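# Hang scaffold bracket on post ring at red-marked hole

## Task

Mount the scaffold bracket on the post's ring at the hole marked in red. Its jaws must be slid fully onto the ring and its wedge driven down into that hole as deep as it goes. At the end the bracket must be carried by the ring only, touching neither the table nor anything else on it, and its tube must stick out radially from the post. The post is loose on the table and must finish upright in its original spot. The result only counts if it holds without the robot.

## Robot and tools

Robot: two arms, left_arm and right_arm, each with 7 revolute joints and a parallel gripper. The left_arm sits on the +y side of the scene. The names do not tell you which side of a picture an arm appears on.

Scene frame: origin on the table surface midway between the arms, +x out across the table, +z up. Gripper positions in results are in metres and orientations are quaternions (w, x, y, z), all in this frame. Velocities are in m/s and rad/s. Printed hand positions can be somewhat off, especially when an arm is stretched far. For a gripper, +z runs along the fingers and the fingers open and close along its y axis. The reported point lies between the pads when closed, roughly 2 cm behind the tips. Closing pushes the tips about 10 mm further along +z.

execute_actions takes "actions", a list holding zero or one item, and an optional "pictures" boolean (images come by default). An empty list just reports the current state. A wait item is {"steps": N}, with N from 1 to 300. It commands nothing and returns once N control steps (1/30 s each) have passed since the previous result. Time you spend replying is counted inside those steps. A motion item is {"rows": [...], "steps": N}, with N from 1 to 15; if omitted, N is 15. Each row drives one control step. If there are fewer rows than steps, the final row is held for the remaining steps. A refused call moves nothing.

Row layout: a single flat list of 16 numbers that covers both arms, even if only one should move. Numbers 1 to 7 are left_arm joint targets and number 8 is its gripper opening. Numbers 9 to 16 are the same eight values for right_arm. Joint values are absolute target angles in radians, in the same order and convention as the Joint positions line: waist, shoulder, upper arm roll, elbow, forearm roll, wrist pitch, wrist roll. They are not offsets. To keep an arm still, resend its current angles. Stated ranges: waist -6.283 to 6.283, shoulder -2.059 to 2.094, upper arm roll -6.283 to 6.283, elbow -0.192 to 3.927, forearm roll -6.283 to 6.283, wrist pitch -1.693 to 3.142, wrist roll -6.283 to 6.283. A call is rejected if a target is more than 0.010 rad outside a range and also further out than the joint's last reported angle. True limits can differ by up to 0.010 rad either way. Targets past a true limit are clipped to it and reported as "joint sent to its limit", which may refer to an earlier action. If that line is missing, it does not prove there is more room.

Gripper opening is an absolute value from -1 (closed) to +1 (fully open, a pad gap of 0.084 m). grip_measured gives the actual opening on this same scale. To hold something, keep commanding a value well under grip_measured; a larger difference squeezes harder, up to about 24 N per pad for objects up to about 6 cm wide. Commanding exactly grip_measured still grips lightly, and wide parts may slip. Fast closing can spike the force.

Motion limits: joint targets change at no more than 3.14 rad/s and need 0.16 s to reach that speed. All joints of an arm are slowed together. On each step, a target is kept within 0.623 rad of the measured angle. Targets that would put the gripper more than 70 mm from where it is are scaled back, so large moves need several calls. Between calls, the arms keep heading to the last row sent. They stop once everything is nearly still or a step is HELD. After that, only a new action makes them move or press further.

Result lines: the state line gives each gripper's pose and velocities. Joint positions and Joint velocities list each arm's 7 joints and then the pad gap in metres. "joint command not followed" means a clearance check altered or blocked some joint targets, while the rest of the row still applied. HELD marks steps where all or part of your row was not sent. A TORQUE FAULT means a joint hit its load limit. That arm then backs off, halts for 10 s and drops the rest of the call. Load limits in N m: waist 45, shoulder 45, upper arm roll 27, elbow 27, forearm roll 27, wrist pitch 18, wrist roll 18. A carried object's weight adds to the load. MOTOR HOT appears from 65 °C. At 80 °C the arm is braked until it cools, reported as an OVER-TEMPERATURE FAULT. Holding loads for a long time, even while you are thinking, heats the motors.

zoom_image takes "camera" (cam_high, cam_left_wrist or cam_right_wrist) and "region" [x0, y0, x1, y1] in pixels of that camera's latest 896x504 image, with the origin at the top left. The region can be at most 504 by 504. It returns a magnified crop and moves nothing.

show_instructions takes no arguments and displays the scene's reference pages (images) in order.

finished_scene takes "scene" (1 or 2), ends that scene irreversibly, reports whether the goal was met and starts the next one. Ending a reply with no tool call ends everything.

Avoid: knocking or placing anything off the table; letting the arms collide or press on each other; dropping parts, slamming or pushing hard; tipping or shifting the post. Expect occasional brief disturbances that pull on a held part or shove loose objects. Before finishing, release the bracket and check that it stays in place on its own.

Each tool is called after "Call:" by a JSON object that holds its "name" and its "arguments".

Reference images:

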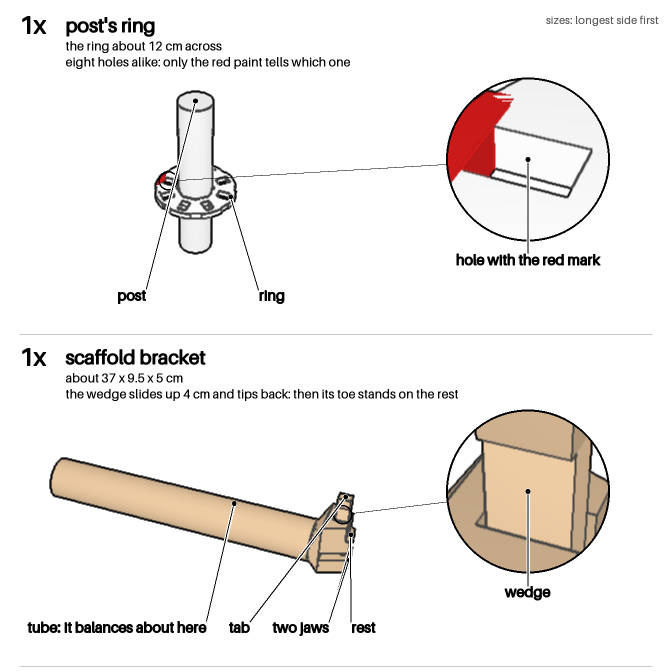

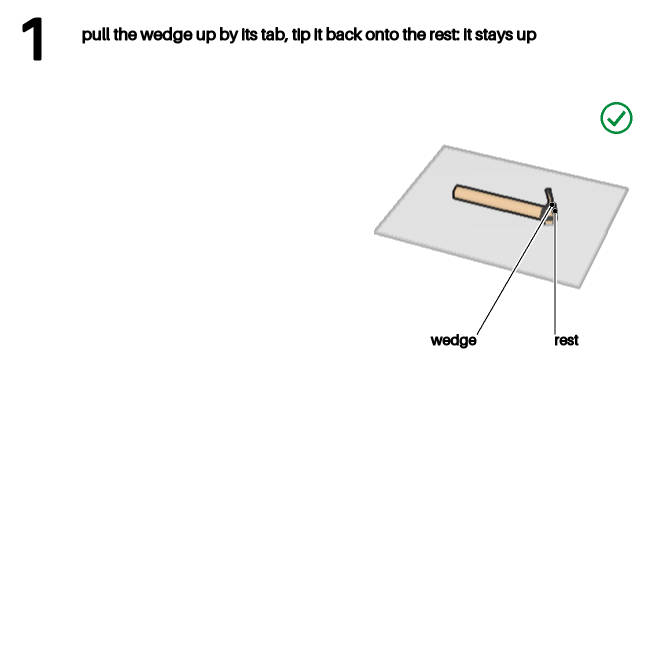

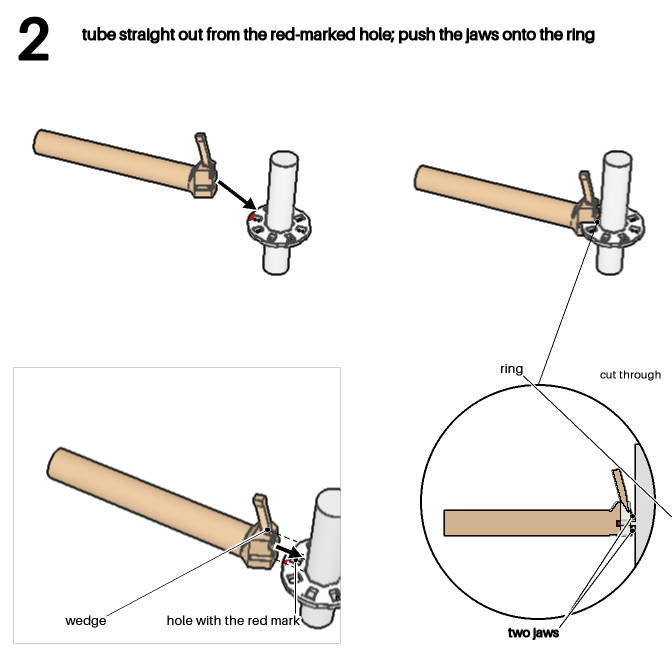

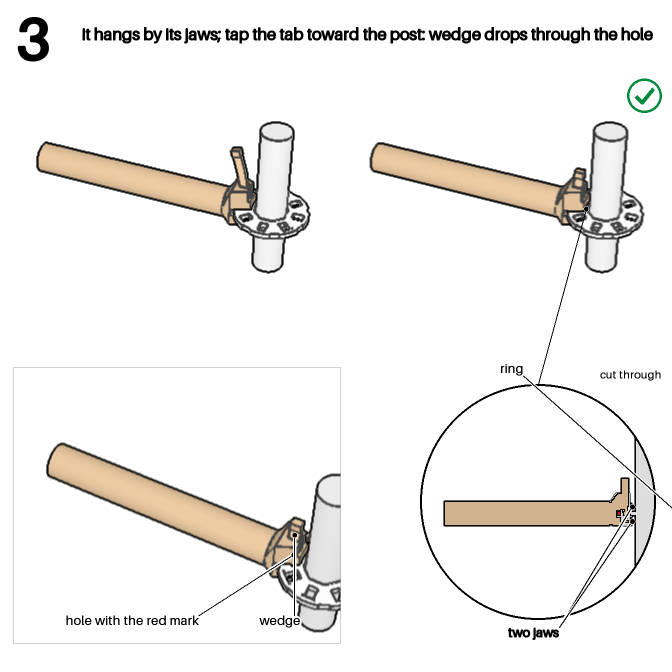

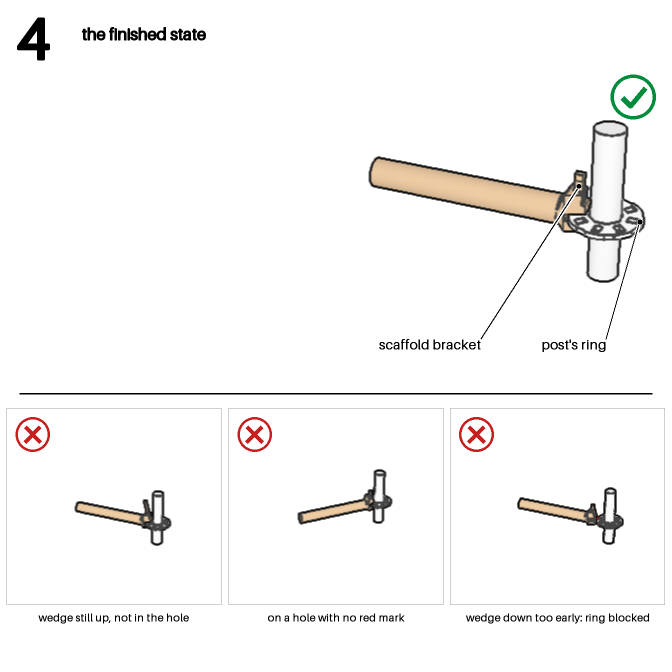

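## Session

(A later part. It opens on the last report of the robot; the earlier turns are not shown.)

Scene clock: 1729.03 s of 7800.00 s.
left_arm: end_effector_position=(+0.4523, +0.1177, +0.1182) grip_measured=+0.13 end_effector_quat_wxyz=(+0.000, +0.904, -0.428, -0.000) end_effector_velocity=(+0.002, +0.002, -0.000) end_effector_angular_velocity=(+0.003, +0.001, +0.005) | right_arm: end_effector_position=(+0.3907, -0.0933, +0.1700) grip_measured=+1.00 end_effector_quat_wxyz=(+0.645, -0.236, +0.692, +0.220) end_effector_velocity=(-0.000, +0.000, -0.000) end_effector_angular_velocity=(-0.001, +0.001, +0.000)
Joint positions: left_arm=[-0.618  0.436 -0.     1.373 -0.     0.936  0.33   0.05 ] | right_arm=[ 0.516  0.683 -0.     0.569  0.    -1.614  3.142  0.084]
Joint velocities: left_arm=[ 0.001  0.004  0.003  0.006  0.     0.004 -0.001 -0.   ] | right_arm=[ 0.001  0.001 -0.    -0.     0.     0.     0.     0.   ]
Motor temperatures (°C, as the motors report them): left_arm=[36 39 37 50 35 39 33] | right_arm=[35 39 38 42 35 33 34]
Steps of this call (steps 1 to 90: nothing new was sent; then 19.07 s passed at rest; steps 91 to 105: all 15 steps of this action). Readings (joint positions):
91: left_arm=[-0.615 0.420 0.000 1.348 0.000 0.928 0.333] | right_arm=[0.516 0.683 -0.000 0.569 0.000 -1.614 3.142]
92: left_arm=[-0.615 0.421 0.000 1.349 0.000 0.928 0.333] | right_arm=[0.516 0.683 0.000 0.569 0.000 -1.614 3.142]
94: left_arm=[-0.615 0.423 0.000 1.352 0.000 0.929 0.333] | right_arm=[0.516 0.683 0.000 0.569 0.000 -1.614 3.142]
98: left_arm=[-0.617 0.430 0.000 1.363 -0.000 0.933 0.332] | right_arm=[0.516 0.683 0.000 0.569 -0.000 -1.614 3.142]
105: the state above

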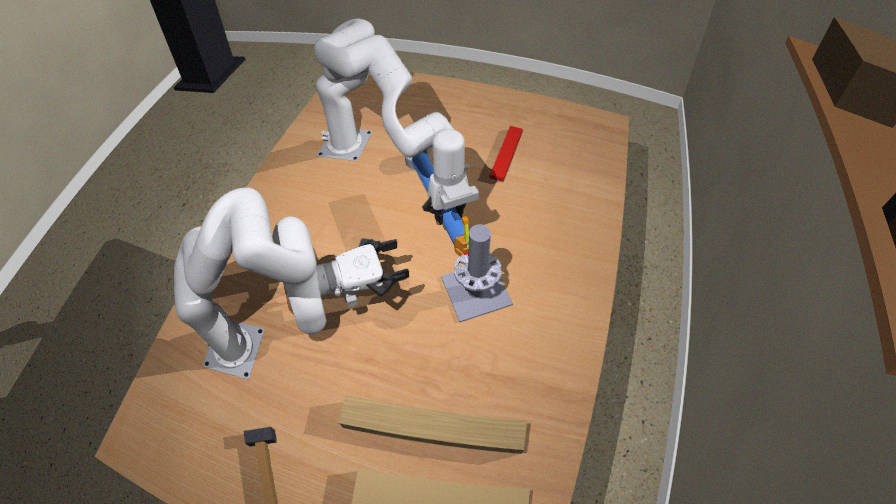

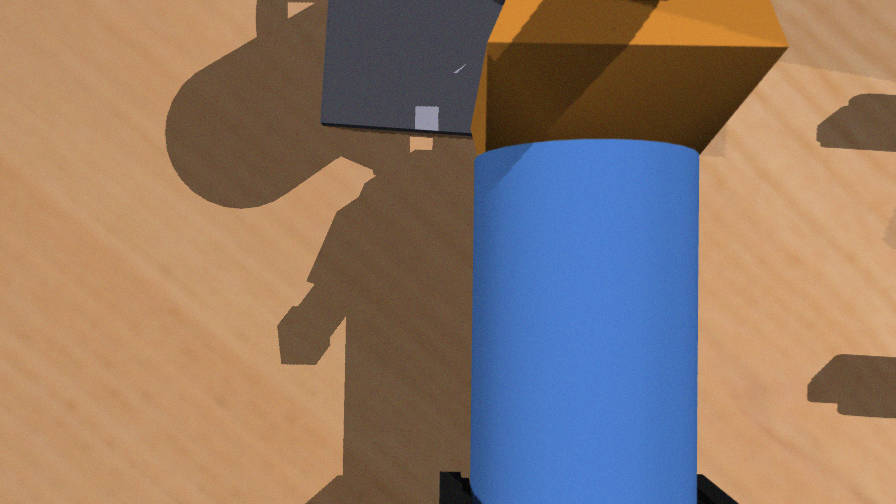

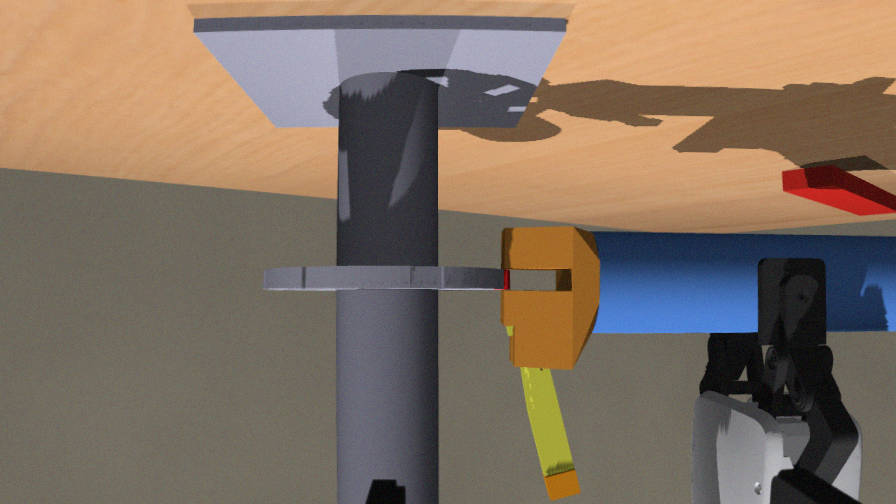

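Call:
{"name": "execute_actions", "arguments": {"actions": [{"rows": [[-0.6186,0.4395,0,1.3774,0,0.9379,0.3298,-1,0.516,0.6832,0,0.5692,0,-1.614,3.1416,1],[-0.6191,0.4422,0,1.3816,0,0.9394,0.3293,-1,0.516,0.6832,0,0.5692,0,-1.614,3.1416,1],[-0.6197,0.4450,0,1.3859,0,0.9409,0.3287,-1,0.516,0.6832,0,0.5692,0,-1.614,3.1416,1],[-0.6202,0.4477,0,1.3901,0,0.9424,0.3282,-1,0.516,0.6832,0,0.5692,0,-1.614,3.1416,1],[-0.6207,0.4505,0,1.3944,0,0.9439,0.3277,-1,0.516,0.6832,0,0.5692,0,-1.614,3.1416,1],[-0.6212,0.4533,0,1.3987,0,0.9454,0.3272,-1,0.516,0.6832,0,0.5692,0,-1.614,3.1416,1],[-0.6217,0.4561,0,1.4030,0,0.9469,0.3267,-1,0.516,0.6832,0,0.5692,0,-1.614,3.1416,1],[-0.6222,0.4589,0,1.4073,0,0.9484,0.3262,-1,0.516,0.6832,0,0.5692,0,-1.614,3.1416,1],[-0.6227,0.4617,0,1.4116,0,0.9499,0.3257,-1,0.516,0.6832,0,0.5692,0,-1.614,3.1416,1],[-0.6233,0.4645,0,1.4160,0,0.9515,0.3251,-1,0.516,0.6832,0,0.5692,0,-1.614,3.1416,1],[-0.6238,0.4673,0,1.4203,0,0.9530,0.3246,-1,0.516,0.6832,0,0.5692,0,-1.614,3.1416,1],[-0.6243,0.4701,0,1.4247,0,0.9546,0.3241,-1,0.516,0.6832,0,0.5692,0,-1.614,3.1416,1]], "steps": 15}]}}

Scene clock: 1749.40 s of 7800.00 s.
left_arm: end_effector_position=(+0.4589, +0.1096, +0.1182) grip_measured=+0.13 end_effector_quat_wxyz=(+0.000, +0.904, -0.428, +0.000) end_effector_velocity=(+0.007, -0.009, +0.001) end_effector_angular_velocity=(-0.001, -0.001, -0.001) | right_arm: end_effector_position=(+0.3907, -0.0933, +0.1700) grip_measured=+1.00 end_effector_quat_wxyz=(+0.645, -0.236, +0.692, +0.220) end_effector_velocity=(-0.000, +0.001, +0.001) end_effector_angular_velocity=(+0.001, -0.001, +0.001)
Joint positions: left_arm=[-0.624  0.468 -0.     1.421 -0.     0.953  0.325  0.05 ] | right_arm=[ 0.516  0.683  0.     0.569  0.    -1.614  3.142  0.084]
Joint velocities: left_arm=[-0.006  0.031 -0.001  0.051 -0.     0.019 -0.006  0.   ] | right_arm=[ 0.001 -0.001 -0.     0.001 -0.     0.     0.     0.   ]
Motor temperatures (°C, as the motors report them): left_arm=[36 39 37 50 35 39 33] | right_arm=[35 39 38 42 35 33 34]
Steps of this call (steps 1 to 15: the robot went on to your last target; steps 16 to 90: nothing new was sent; then 16.87 s passed at rest; steps 91 to 105: all 15 steps of this action). Readings (joint positions):
91: left_arm=[-0.618 0.437 0.000 1.373 0.000 0.937 0.330] | right_arm=[0.516 0.683 0.000 0.569 0.000 -1.614 3.142]
92: left_arm=[-0.618 0.437 0.000 1.374 0.000 0.937 0.330] | right_arm=[0.516 0.683 -0.000 0.569 -0.000 -1.614 3.142]
94: left_arm=[-0.619 0.441 0.000 1.379 0.000 0.939 0.330] | right_arm=[0.516 0.683 0.000 0.569 -0.000 -1.614 3.142]
98: left_arm=[-0.621 0.451 -0.000 1.394 -0.000 0.944 0.328] | right_arm=[0.516 0.683 0.000 0.569 -0.000 -1.614 3.142]
105: the state above

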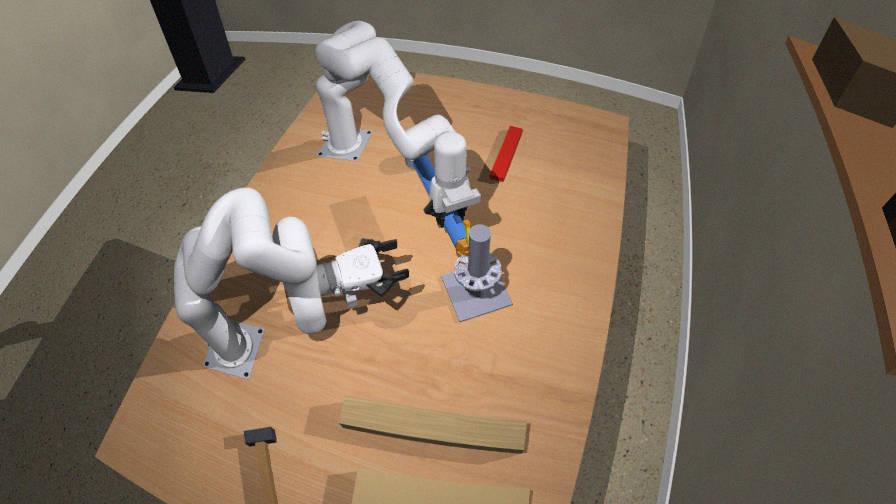

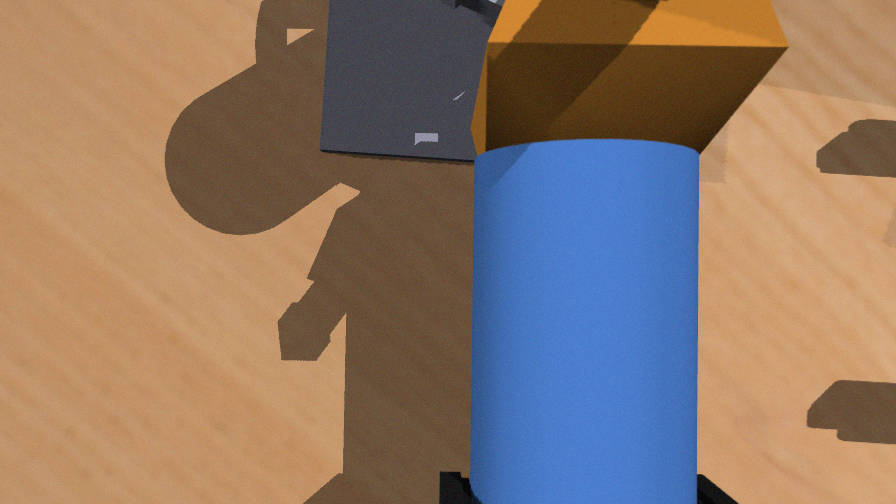

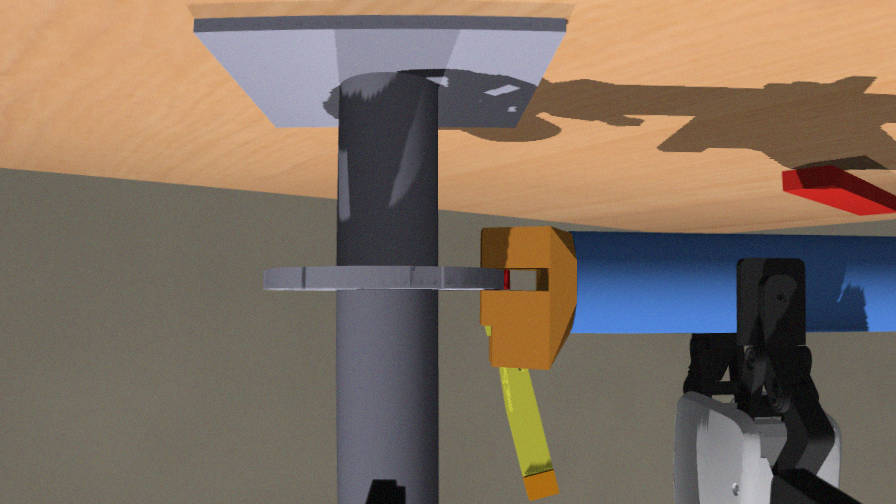

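Call:
{"name": "execute_actions", "arguments": {"actions": [{"rows": [[-0.6248,0.4729,0,1.4291,0,0.9562,0.3236,-1,0.516,0.6832,0,0.5692,0,-1.614,3.1416,1],[-0.6253,0.4757,0,1.4335,0,0.9578,0.3231,-1,0.516,0.6832,0,0.5692,0,-1.614,3.1416,1],[-0.6258,0.4786,0,1.4379,0,0.9593,0.3226,-1,0.516,0.6832,0,0.5692,0,-1.614,3.1416,1],[-0.6263,0.4814,0,1.4423,0,0.9609,0.3221,-1,0.516,0.6832,0,0.5692,0,-1.614,3.1416,1],[-0.6268,0.4842,0,1.4467,0,0.9625,0.3216,-1,0.516,0.6832,0,0.5692,0,-1.614,3.1416,1],[-0.6273,0.4871,0,1.4511,0,0.9640,0.3211,-1,0.516,0.6832,0,0.5692,0,-1.614,3.1416,1],[-0.6278,0.4899,0,1.4556,0,0.9657,0.3206,-1,0.516,0.6832,0,0.5692,0,-1.614,3.1416,1],[-0.6283,0.4928,0,1.4601,0,0.9673,0.3201,-1,0.516,0.6832,0,0.5692,0,-1.614,3.1416,1],[-0.6288,0.4956,0,1.4645,0,0.9689,0.3196,-1,0.516,0.6832,0,0.5692,0,-1.614,3.1416,1],[-0.6293,0.4985,0,1.4690,0,0.9705,0.3191,-1,0.516,0.6832,0,0.5692,0,-1.614,3.1416,1],[-0.6298,0.5014,0,1.4735,0,0.9721,0.3186,-1,0.516,0.6832,0,0.5692,0,-1.614,3.1416,1],[-0.6303,0.5042,0,1.4780,0,0.9738,0.3181,-1,0.516,0.6832,0,0.5692,0,-1.614,3.1416,1]], "steps": 15}]}}

Scene clock: 1776.67 s of 7800.00 s.
left_arm: end_effector_position=(+0.4659, +0.1010, +0.1182) grip_measured=+0.13 end_effector_quat_wxyz=(+0.000, +0.904, -0.428, +0.000) end_effector_velocity=(+0.005, -0.008, -0.000) end_effector_angular_velocity=(+0.000, +0.003, -0.001) | right_arm: end_effector_position=(+0.3907, -0.0933, +0.1700) grip_measured=+1.00 end_effector_quat_wxyz=(+0.645, -0.236, +0.692, +0.220) end_effector_velocity=(-0.000, +0.000, -0.000) end_effector_angular_velocity=(-0.001, +0.000, +0.000)
Joint positions: left_arm=[-0.63   0.502 -0.     1.474 -0.     0.972  0.319  0.05 ] | right_arm=[ 0.516  0.683  0.     0.569  0.    -1.614  3.142  0.084]
Joint velocities: left_arm=[-0.006  0.032 -0.001  0.049 -0.     0.02  -0.006  0.   ] | right_arm=[ 0.001  0.001 -0.001 -0.    -0.     0.     0.     0.   ]
Motor temperatures (°C, as the motors report them): left_arm=[36 39 37 51 35 39 33] | right_arm=[35 39 38 42 35 33 34]
Steps of this call (steps 1 to 15: the robot went on to your last target; steps 16 to 90: nothing new was sent; then 23.77 s passed at rest; steps 91 to 105: all 15 steps of this action). Readings (joint positions):
91: left_arm=[-0.624 0.470 0.000 1.425 0.000 0.955 0.324] | right_arm=[0.516 0.683 0.000 0.569 -0.000 -1.614 3.142]
92: left_arm=[-0.624 0.471 0.000 1.426 0.000 0.955 0.324] | right_arm=[0.516 0.683 -0.000 0.569 0.000 -1.614 3.142]
94: left_arm=[-0.625 0.474 0.000 1.431 0.000 0.957 0.323] | right_arm=[0.516 0.683 -0.000 0.569 -0.000 -1.614 3.142]
98: left_arm=[-0.627 0.484 -0.000 1.447 -0.000 0.962 0.322] | right_arm=[0.516 0.683 0.000 0.569 -0.000 -1.614 3.142]
105: the state above

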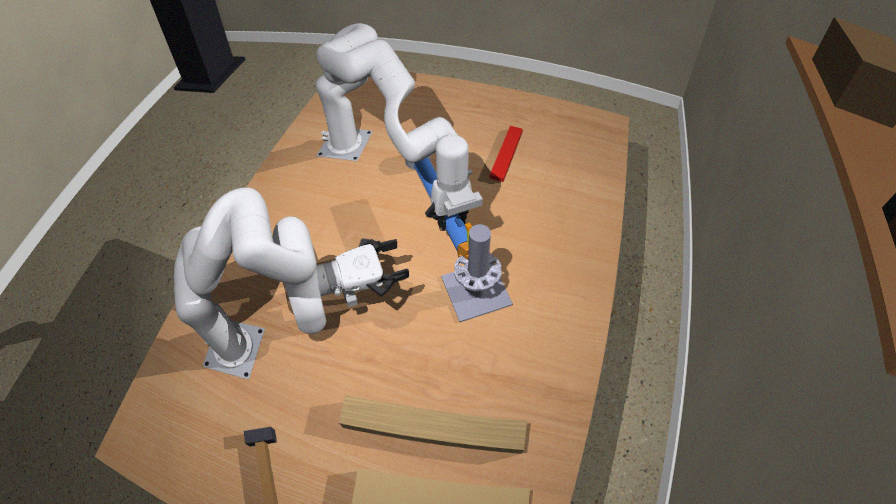

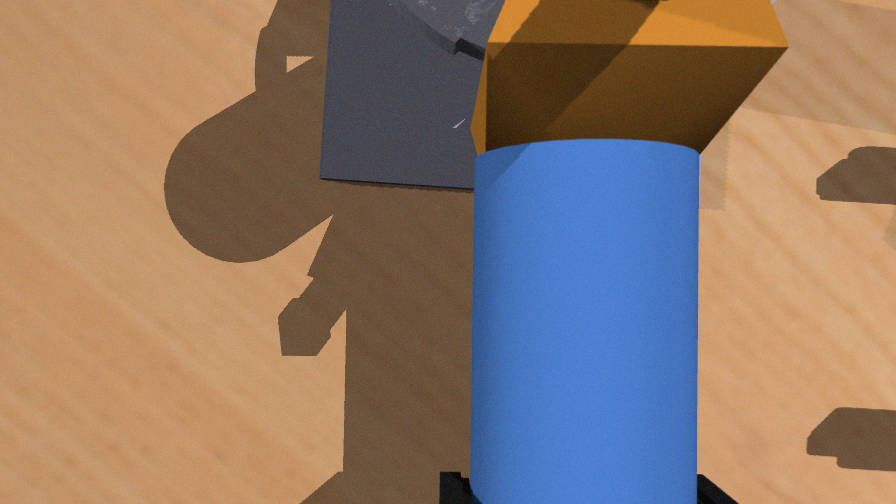

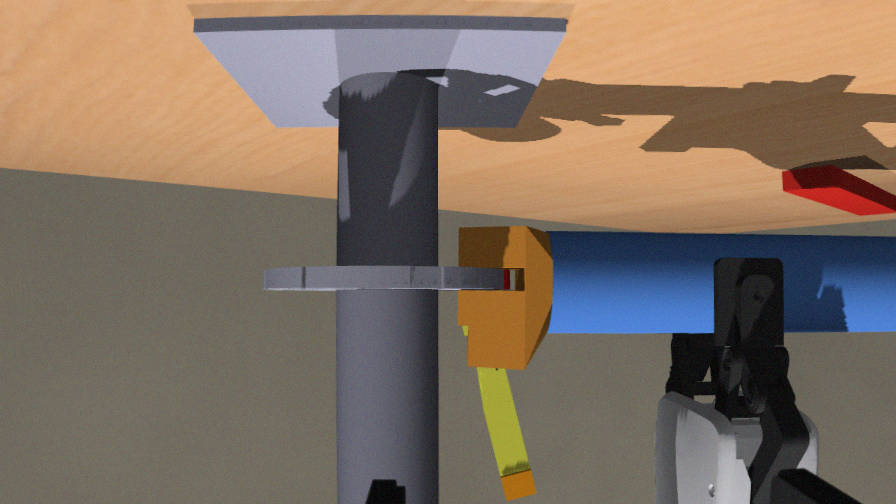

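Call:
{"name": "execute_actions", "arguments": {"actions": [{"rows": [[-0.6306,0.5060,0,1.4808,0,0.9748,0.3178,-1,0.516,0.6832,0,0.5692,0,-1.614,3.1416,1],[-0.6309,0.5080,0,1.4840,0,0.9760,0.3175,-1,0.516,0.6832,0,0.5692,0,-1.614,3.1416,1],[-0.6313,0.5100,0,1.4871,0,0.9771,0.3171,-1,0.516,0.6832,0,0.5692,0,-1.614,3.1416,1],[-0.6316,0.5117,0,1.4898,0,0.9781,0.3168,-1,0.516,0.6832,0,0.5692,0,-1.614,3.1416,1],[-0.6319,0.5135,0,1.4926,0,0.9791,0.3165,-1,0.516,0.6832,0,0.5692,0,-1.614,3.1416,1]], "steps": 15}]}}

Call:
{"name": "zoom_image", "arguments": {"camera": "cam_right_wrist", "region": [420, 210, 580, 380]}}

Scene clock: 1794.77 s of 7800.00 s.
left_arm: end_effector_position=(+0.4683, +0.0983, +0.1182) grip_measured=+0.13 end_effector_quat_wxyz=(-0.000, +0.904, -0.428, -0.000) end_effector_velocity=(+0.001, +0.001, +0.000) end_effector_angular_velocity=(+0.001, -0.000, +0.003) | right_arm: end_effector_position=(+0.3907, -0.0933, +0.1700) grip_measured=+1.00 end_effector_quat_wxyz=(+0.645, -0.236, +0.692, +0.220) end_effector_velocity=(+0.000, -0.000, -0.000) end_effector_angular_velocity=(+0.002, +0.002, -0.000)
Joint positions: left_arm=[-0.632  0.513  0.     1.492  0.     0.979  0.317  0.05 ] | right_arm=[ 0.516  0.683  0.     0.569  0.    -1.614  3.142  0.084]
Joint velocities: left_arm=[ 0.001  0.001  0.001  0.002  0.     0.001 -0.001  0.   ] | right_arm=[-0.001  0.    -0.     0.    -0.001 -0.     0.003 -0.   ]
Motor temperatures (°C, as the motors report them): left_arm=[36 40 37 51 35 39 33] | right_arm=[35 39 38 42 35 33 34]
Steps of this call (steps 1 to 15: the robot went on to your last target; steps 16 to 90: nothing new was sent; then 14.60 s passed at rest; steps 91 to 105: all 15 steps of this action). Readings (joint positions):
91: left_arm=[-0.630 0.504 0.000 1.478 0.000 0.974 0.318] | right_arm=[0.516 0.683 -0.000 0.569 0.000 -1.614 3.142]
92: left_arm=[-0.630 0.505 0.000 1.479 0.000 0.974 0.318] | right_arm=[0.516 0.683 -0.000 0.569 -0.000 -1.614 3.142]
94: left_arm=[-0.631 0.507 0.000 1.482 0.000 0.976 0.318] | right_arm=[0.516 0.683 -0.000 0.569 0.000 -1.614 3.142]
98: left_arm=[-0.632 0.512 -0.000 1.490 -0.000 0.978 0.317] | right_arm=[0.516 0.683 0.000 0.569 0.000 -1.614 3.142]
105: the state above

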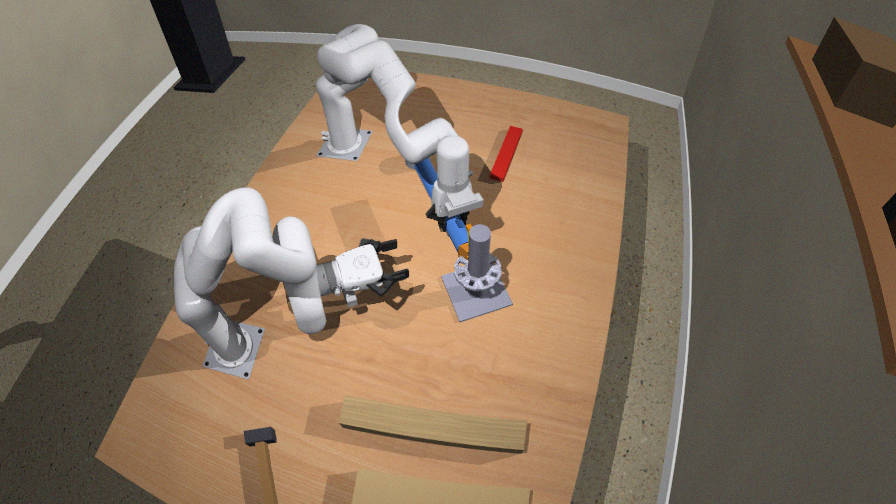

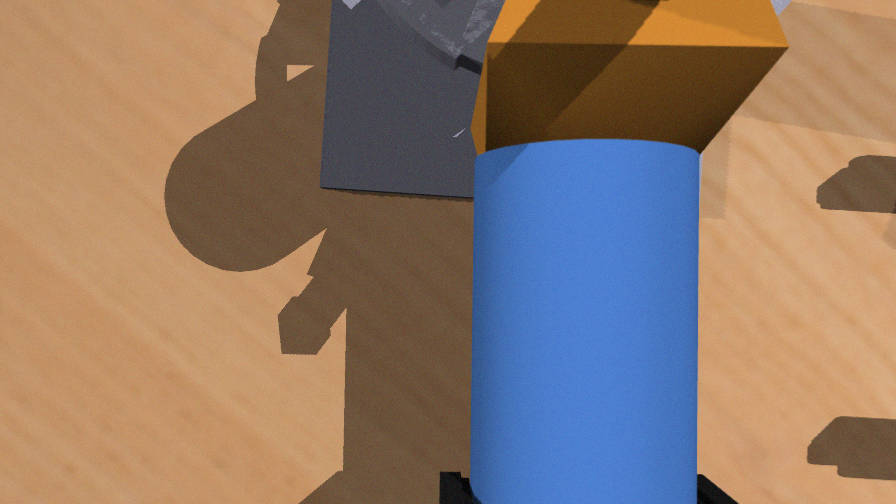

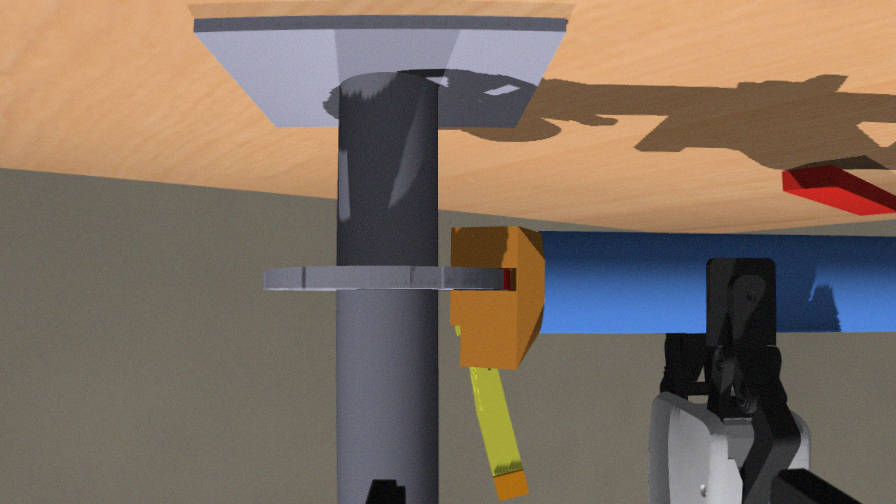

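Region (420, 210, 580, 380) of cam_right_wrist's 896x504 image, scaled by 2.965, with more detail than that image has; it fills the left 474 columns of this view, and the rest is white.

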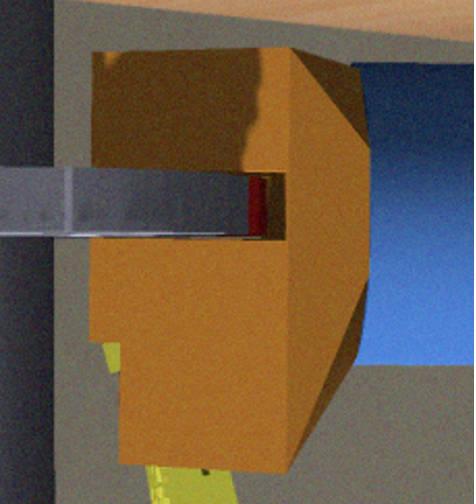

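Call:
{"name": "execute_actions", "arguments": {"actions": [{"rows": [[-0.6320,0.5141,0,1.4935,0,0.9794,0.3164,-1,0.516,0.6832,0,0.5692,0,-1.614,3.1416,1],[-0.6321,0.5147,0,1.4944,0,0.9797,0.3163,-1,0.516,0.6832,0,0.5692,0,-1.614,3.1416,1],[-0.6322,0.5152,0,1.4953,0,0.9801,0.3162,-1,0.516,0.6832,0,0.5692,0,-1.614,3.1416,1],[-0.6323,0.5158,0,1.4962,0,0.9804,0.3161,-1,0.516,0.6832,0,0.5692,0,-1.614,3.1416,1]], "steps": 15}]}}

Call:
{"name": "zoom_image", "arguments": {"camera": "cam_right_wrist", "region": [420, 210, 580, 380]}}

Scene clock: 1806.27 s of 7800.00 s.
left_arm: end_effector_position=(+0.4688, +0.0976, +0.1182) grip_measured=+0.13 end_effector_quat_wxyz=(-0.000, +0.904, -0.428, +0.000) end_effector_velocity=(+0.000, +0.000, -0.000) end_effector_angular_velocity=(+0.001, -0.000, +0.001) | right_arm: end_effector_position=(+0.3907, -0.0933, +0.1700) grip_measured=+1.00 end_effector_quat_wxyz=(+0.645, -0.236, +0.692, +0.220) end_effector_velocity=(-0.001, +0.001, -0.000) end_effector_angular_velocity=(+0.002, +0.002, +0.002)
Joint positions: left_arm=[-0.632  0.516  0.     1.496  0.     0.98   0.316  0.05 ] | right_arm=[ 0.516  0.683  0.     0.569 -0.    -1.614  3.142  0.084]
Joint velocities: left_arm=[ 0.     0.     0.    -0.     0.     0.    -0.001  0.   ] | right_arm=[ 0.002 -0.     0.    -0.    -0.     0.     0.002 -0.   ]
Motor temperatures (°C, as the motors report them): left_arm=[36 40 37 51 35 39 33] | right_arm=[35 39 38 42 35 33 34]
Steps of this call (steps 1 to 15: the robot went on to your last target; steps 16 to 90: nothing new was sent; then 8.00 s passed at rest; steps 91 to 105: all 15 steps of this action). Readings (joint positions):
91: left_arm=[-0.632 0.514 0.000 1.493 0.000 0.979 0.316] | right_arm=[0.516 0.683 0.000 0.569 -0.000 -1.614 3.142]
92: left_arm=[-0.632 0.514 0.000 1.493 0.000 0.979 0.316] | right_arm=[0.516 0.683 -0.000 0.569 0.000 -1.614 3.142]
94: left_arm=[-0.632 0.514 0.000 1.494 0.000 0.980 0.316] | right_arm=[0.516 0.683 -0.000 0.569 -0.000 -1.614 3.142]
98: left_arm=[-0.632 0.516 -0.000 1.496 -0.000 0.980 0.316] | right_arm=[0.516 0.683 0.000 0.569 -0.000 -1.614 3.142]
105: the state above

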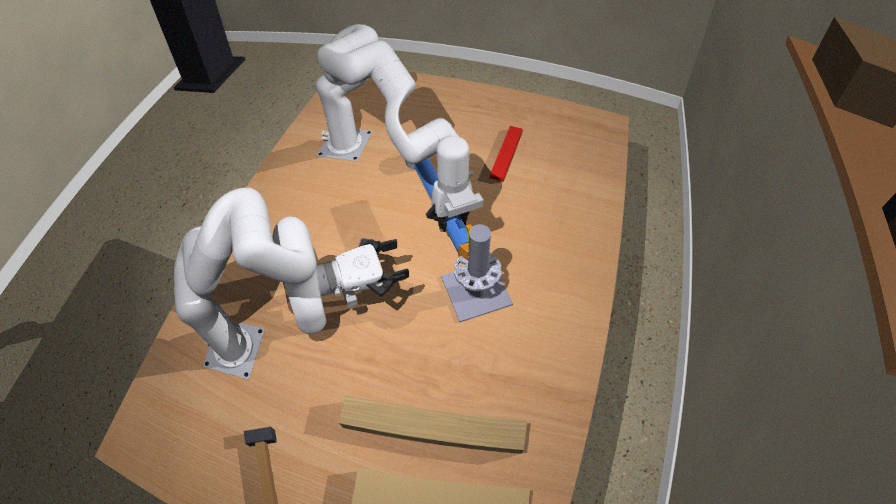

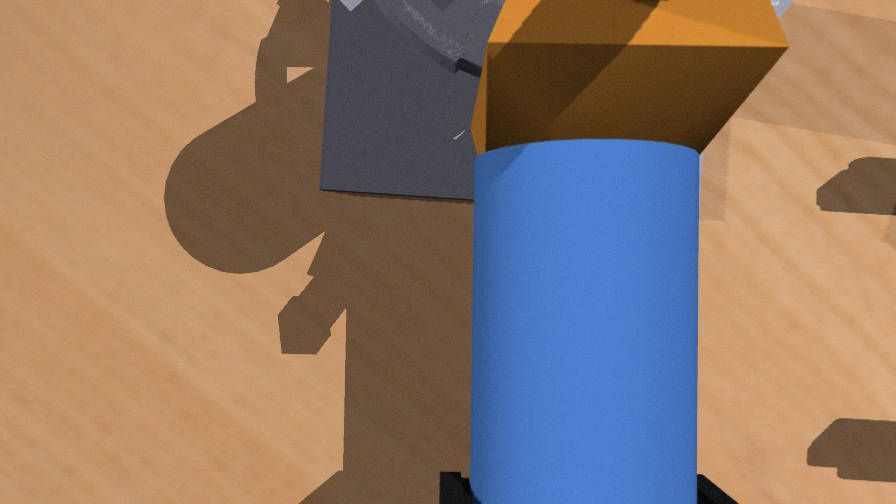

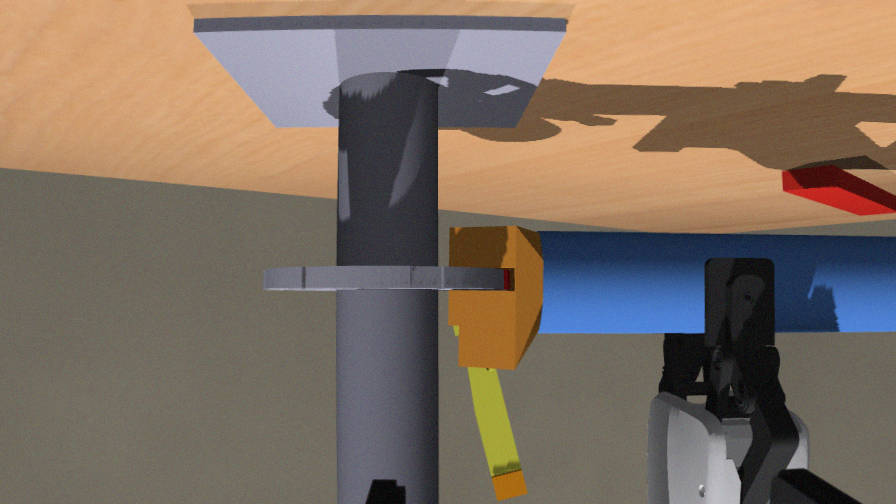

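Region (420, 210, 580, 380) of cam_right_wrist's 896x504 image, scaled by 2.965, with more detail than that image has; it fills the left 474 columns of this view, and the rest is white.

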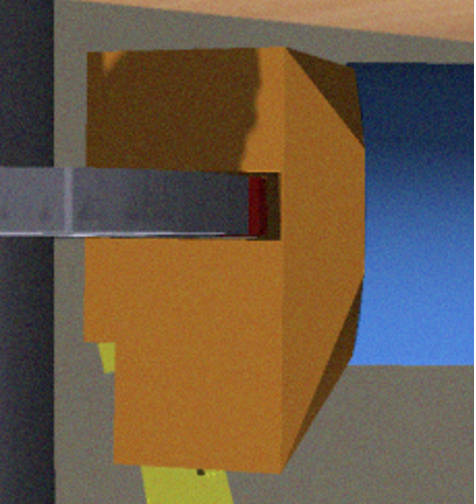

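Call:
{"name": "execute_actions", "arguments": {"actions": [{"rows": [[-0.6324,0.5164,0,1.4971,0,0.9807,0.3160,-1,0.516,0.6832,0,0.5692,0,-1.614,3.1416,1],[-0.6325,0.5170,0,1.4981,0,0.9811,0.3159,-1,0.516,0.6832,0,0.5692,0,-1.614,3.1416,1],[-0.6326,0.5175,0,1.4990,0,0.9815,0.3158,-1,0.516,0.6832,0,0.5692,0,-1.614,3.1416,1]], "steps": 15}]}}

Call:
{"name": "zoom_image", "arguments": {"camera": "cam_right_wrist", "region": [420, 210, 580, 380]}}

Scene clock: 1819.40 s of 7800.00 s.
left_arm: end_effector_position=(+0.4691, +0.0973, +0.1182) grip_measured=+0.13 end_effector_quat_wxyz=(-0.000, +0.904, -0.428, -0.000) end_effector_velocity=(-0.000, -0.000, -0.000) end_effector_angular_velocity=(-0.000, +0.000, -0.000) | right_arm: end_effector_position=(+0.3907, -0.0933, +0.1700) grip_measured=+1.00 end_effector_quat_wxyz=(+0.645, -0.236, +0.692, +0.220) end_effector_velocity=(-0.000, +0.000, -0.000) end_effector_angular_velocity=(-0.001, -0.000, +0.000)
Joint positions: left_arm=[-0.633  0.517  0.     1.499  0.     0.982  0.316  0.05 ] | right_arm=[ 0.516  0.683 -0.     0.569  0.    -1.614  3.142  0.084]
Joint velocities: left_arm=[ 0.     0.    -0.001  0.     0.    -0.    -0.     0.   ] | right_arm=[-0.     0.     0.    -0.    -0.     0.    -0.001  0.   ]
Motor temperatures (°C, as the motors report them): left_arm=[36 40 37 51 35 39 33] | right_arm=[35 39 38 42 35 33 34]
Steps of this call (steps 1 to 15: the robot went on to your last target; steps 16 to 90: nothing new was sent; then 9.63 s passed at rest; steps 91 to 105: all 15 steps of this action). Readings (joint positions):
91: left_arm=[-0.632 0.516 -0.000 1.496 -0.000 0.980 0.316] | right_arm=[0.516 0.683 0.000 0.569 -0.000 -1.614 3.142]
92: left_arm=[-0.632 0.516 0.000 1.496 0.000 0.981 0.316] | right_arm=[0.516 0.683 -0.000 0.569 -0.000 -1.614 3.142]
94: left_arm=[-0.632 0.517 0.000 1.498 0.000 0.981 0.316] | right_arm=[0.516 0.683 -0.000 0.569 -0.000 -1.614 3.142]
98: left_arm=[-0.633 0.517 0.000 1.499 0.000 0.982 0.316] | right_arm=[0.516 0.683 -0.000 0.569 -0.000 -1.614 3.142]
105: the state above

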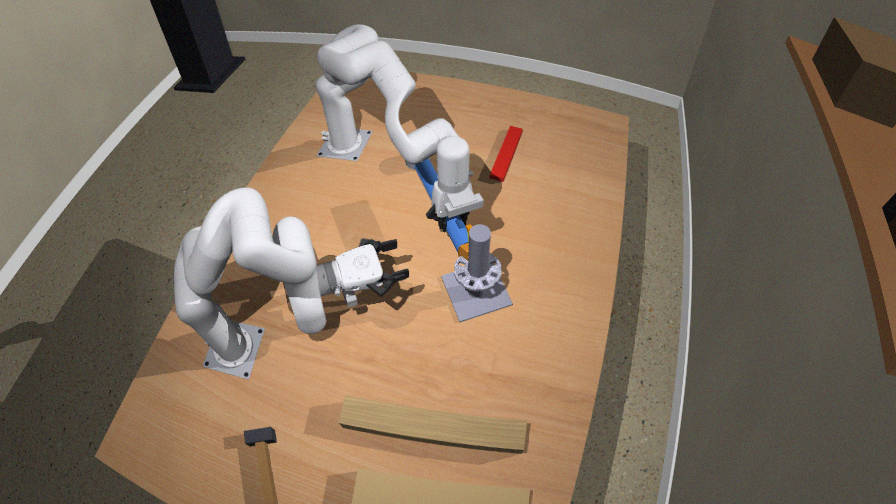

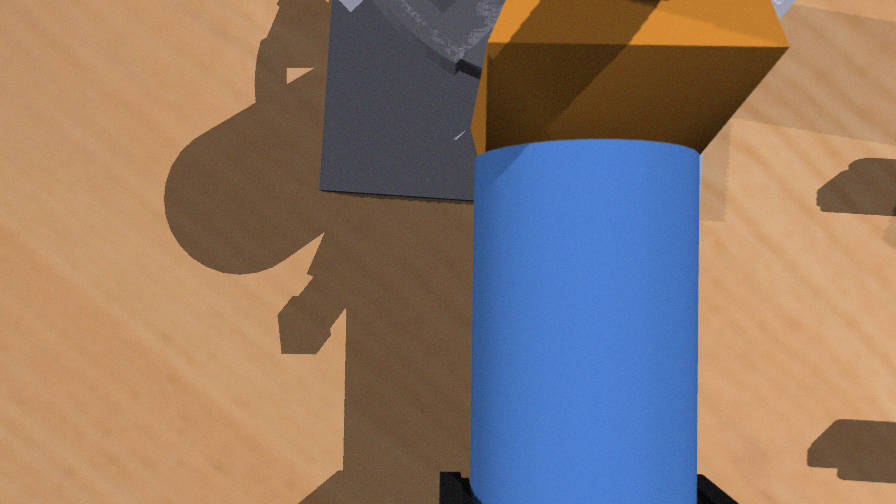

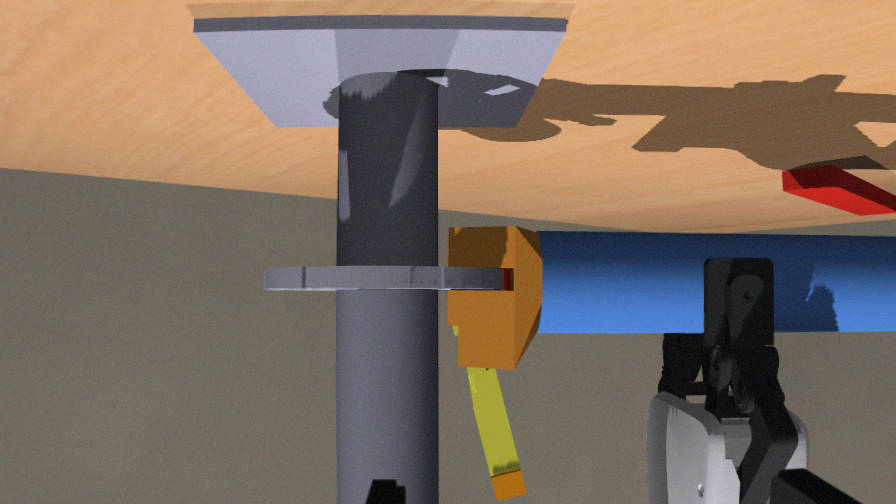

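Region (420, 210, 580, 380) of cam_right_wrist's 896x504 image, scaled by 2.965, with more detail than that image has; it fills the left 474 columns of this view, and the rest is white.

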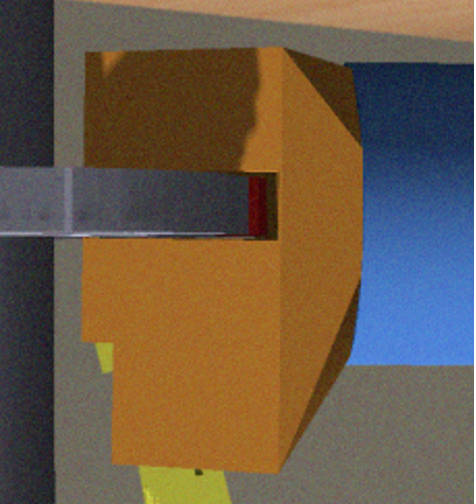

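Call:
{"name": "execute_actions", "arguments": {"actions": [{"rows": [[-0.6326,0.5175,0,1.4990,0,0.9815,0.3158,-0.6,0.516,0.6832,0,0.5692,0,-1.614,3.1416,1],[-0.6326,0.5175,0,1.4990,0,0.9815,0.3158,-0.3,0.516,0.6832,0,0.5692,0,-1.614,3.1416,1],[-0.6326,0.5175,0,1.4990,0,0.9815,0.3158,-0.1,0.516,0.6832,0,0.5692,0,-1.614,3.1416,1],[-0.6326,0.5175,0,1.4990,0,0.9815,0.3158,0.0,0.516,0.6832,0,0.5692,0,-1.614,3.1416,1],[-0.6326,0.5175,0,1.4990,0,0.9815,0.3158,0.05,0.516,0.6832,0,0.5692,0,-1.614,3.1416,1],[-0.6326,0.5175,0,1.4990,0,0.9815,0.3158,0.09,0.516,0.6832,0,0.5692,0,-1.614,3.1416,1],[-0.6326,0.5175,0,1.4990,0,0.9815,0.3158,0.12,0.516,0.6832,0,0.5692,0,-1.614,3.1416,1],[-0.6326,0.5175,0,1.4990,0,0.9815,0.3158,0.14,0.516,0.6832,0,0.5692,0,-1.614,3.1416,1],[-0.6326,0.5175,0,1.4990,0,0.9815,0.3158,0.16,0.516,0.6832,0,0.5692,0,-1.614,3.1416,1],[-0.6326,0.5175,0,1.4990,0,0.9815,0.3158,0.18,0.516,0.6832,0,0.5692,0,-1.614,3.1416,1],[-0.6326,0.5175,0,1.4990,0,0.9815,0.3158,0.20,0.516,0.6832,0,0.5692,0,-1.614,3.1416,1],[-0.6326,0.5175,0,1.4990,0,0.9815,0.3158,0.22,0.516,0.6832,0,0.5692,0,-1.614,3.1416,1]], "steps": 15}]}}

Scene clock: 1846.23 s of 7800.00 s.
left_arm: end_effector_position=(+0.4715, +0.0952, +0.1229) grip_measured=+0.21 end_effector_quat_wxyz=(+0.001, +0.904, -0.428, +0.006) end_effector_velocity=(-0.022, +0.019, -0.044) end_effector_angular_velocity=(+0.058, +0.087, +0.006) | right_arm: end_effector_position=(+0.3907, -0.0933, +0.1700) grip_measured=+1.00 end_effector_quat_wxyz=(+0.645, -0.236, +0.692, +0.220) end_effector_velocity=(-0.000, +0.000, -0.000) end_effector_angular_velocity=(-0.001, -0.001, +0.000)
Joint positions: left_arm=[-0.633  0.513 -0.     1.504 -0.     0.98   0.316  0.053] | right_arm=[ 0.516  0.683 -0.     0.569  0.    -1.614  3.142  0.084]
Joint velocities: left_arm=[ 0.002  0.035  0.004 -0.054  0.001  0.016 -0.    -0.   ] | right_arm=[-0.    -0.     0.    -0.    -0.     0.    -0.002 -0.   ]
Motor temperatures (°C, as the motors report them): left_arm=[36 40 37 52 35 39 33] | right_arm=[35 39 38 42 35 33 34]
Steps of this call (steps 1 to 15: the robot went on to your last target; steps 16 to 90: nothing new was sent; then 23.33 s passed at rest; steps 91 to 105: all 15 steps of this action). Readings (joint positions):
91: left_arm=[-0.633 0.518 0.000 1.499 0.000 0.982 0.316] | right_arm=[0.516 0.683 -0.000 0.569 0.000 -1.614 3.142]
92: left_arm=[-0.633 0.518 0.000 1.499 0.000 0.982 0.316] | right_arm=[0.516 0.683 -0.000 0.569 0.000 -1.614 3.142]
94: left_arm=[-0.633 0.518 0.000 1.499 0.000 0.982 0.316] | right_arm=[0.516 0.683 0.000 0.569 -0.000 -1.614 3.142]
98: left_arm=[-0.633 0.518 0.000 1.499 0.000 0.981 0.316] | right_arm=[0.516 0.683 0.000 0.569 0.000 -1.614 3.142]
105: the state above

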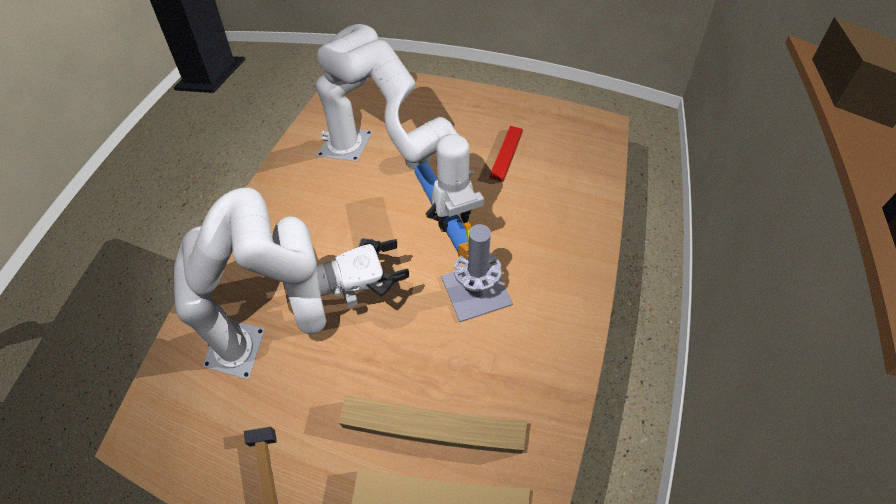

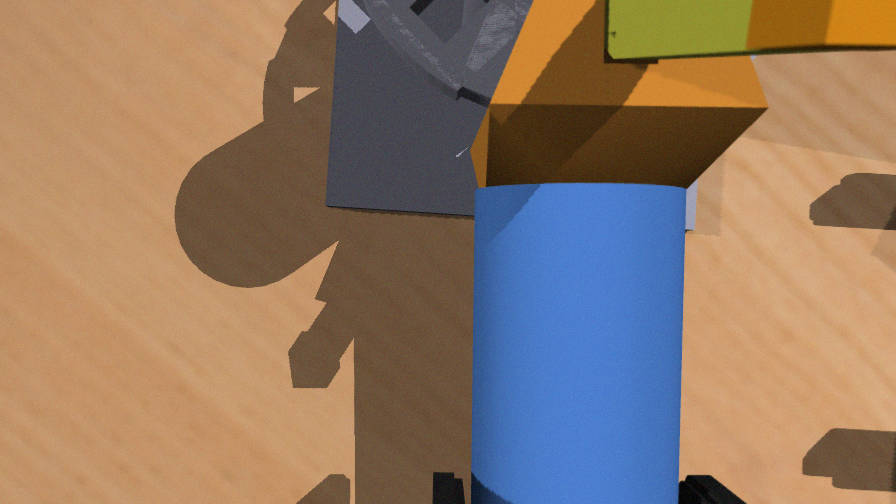

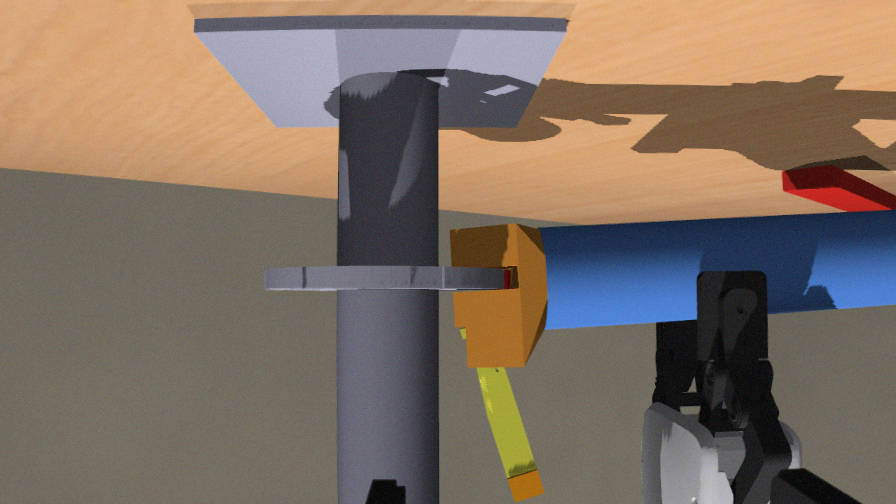

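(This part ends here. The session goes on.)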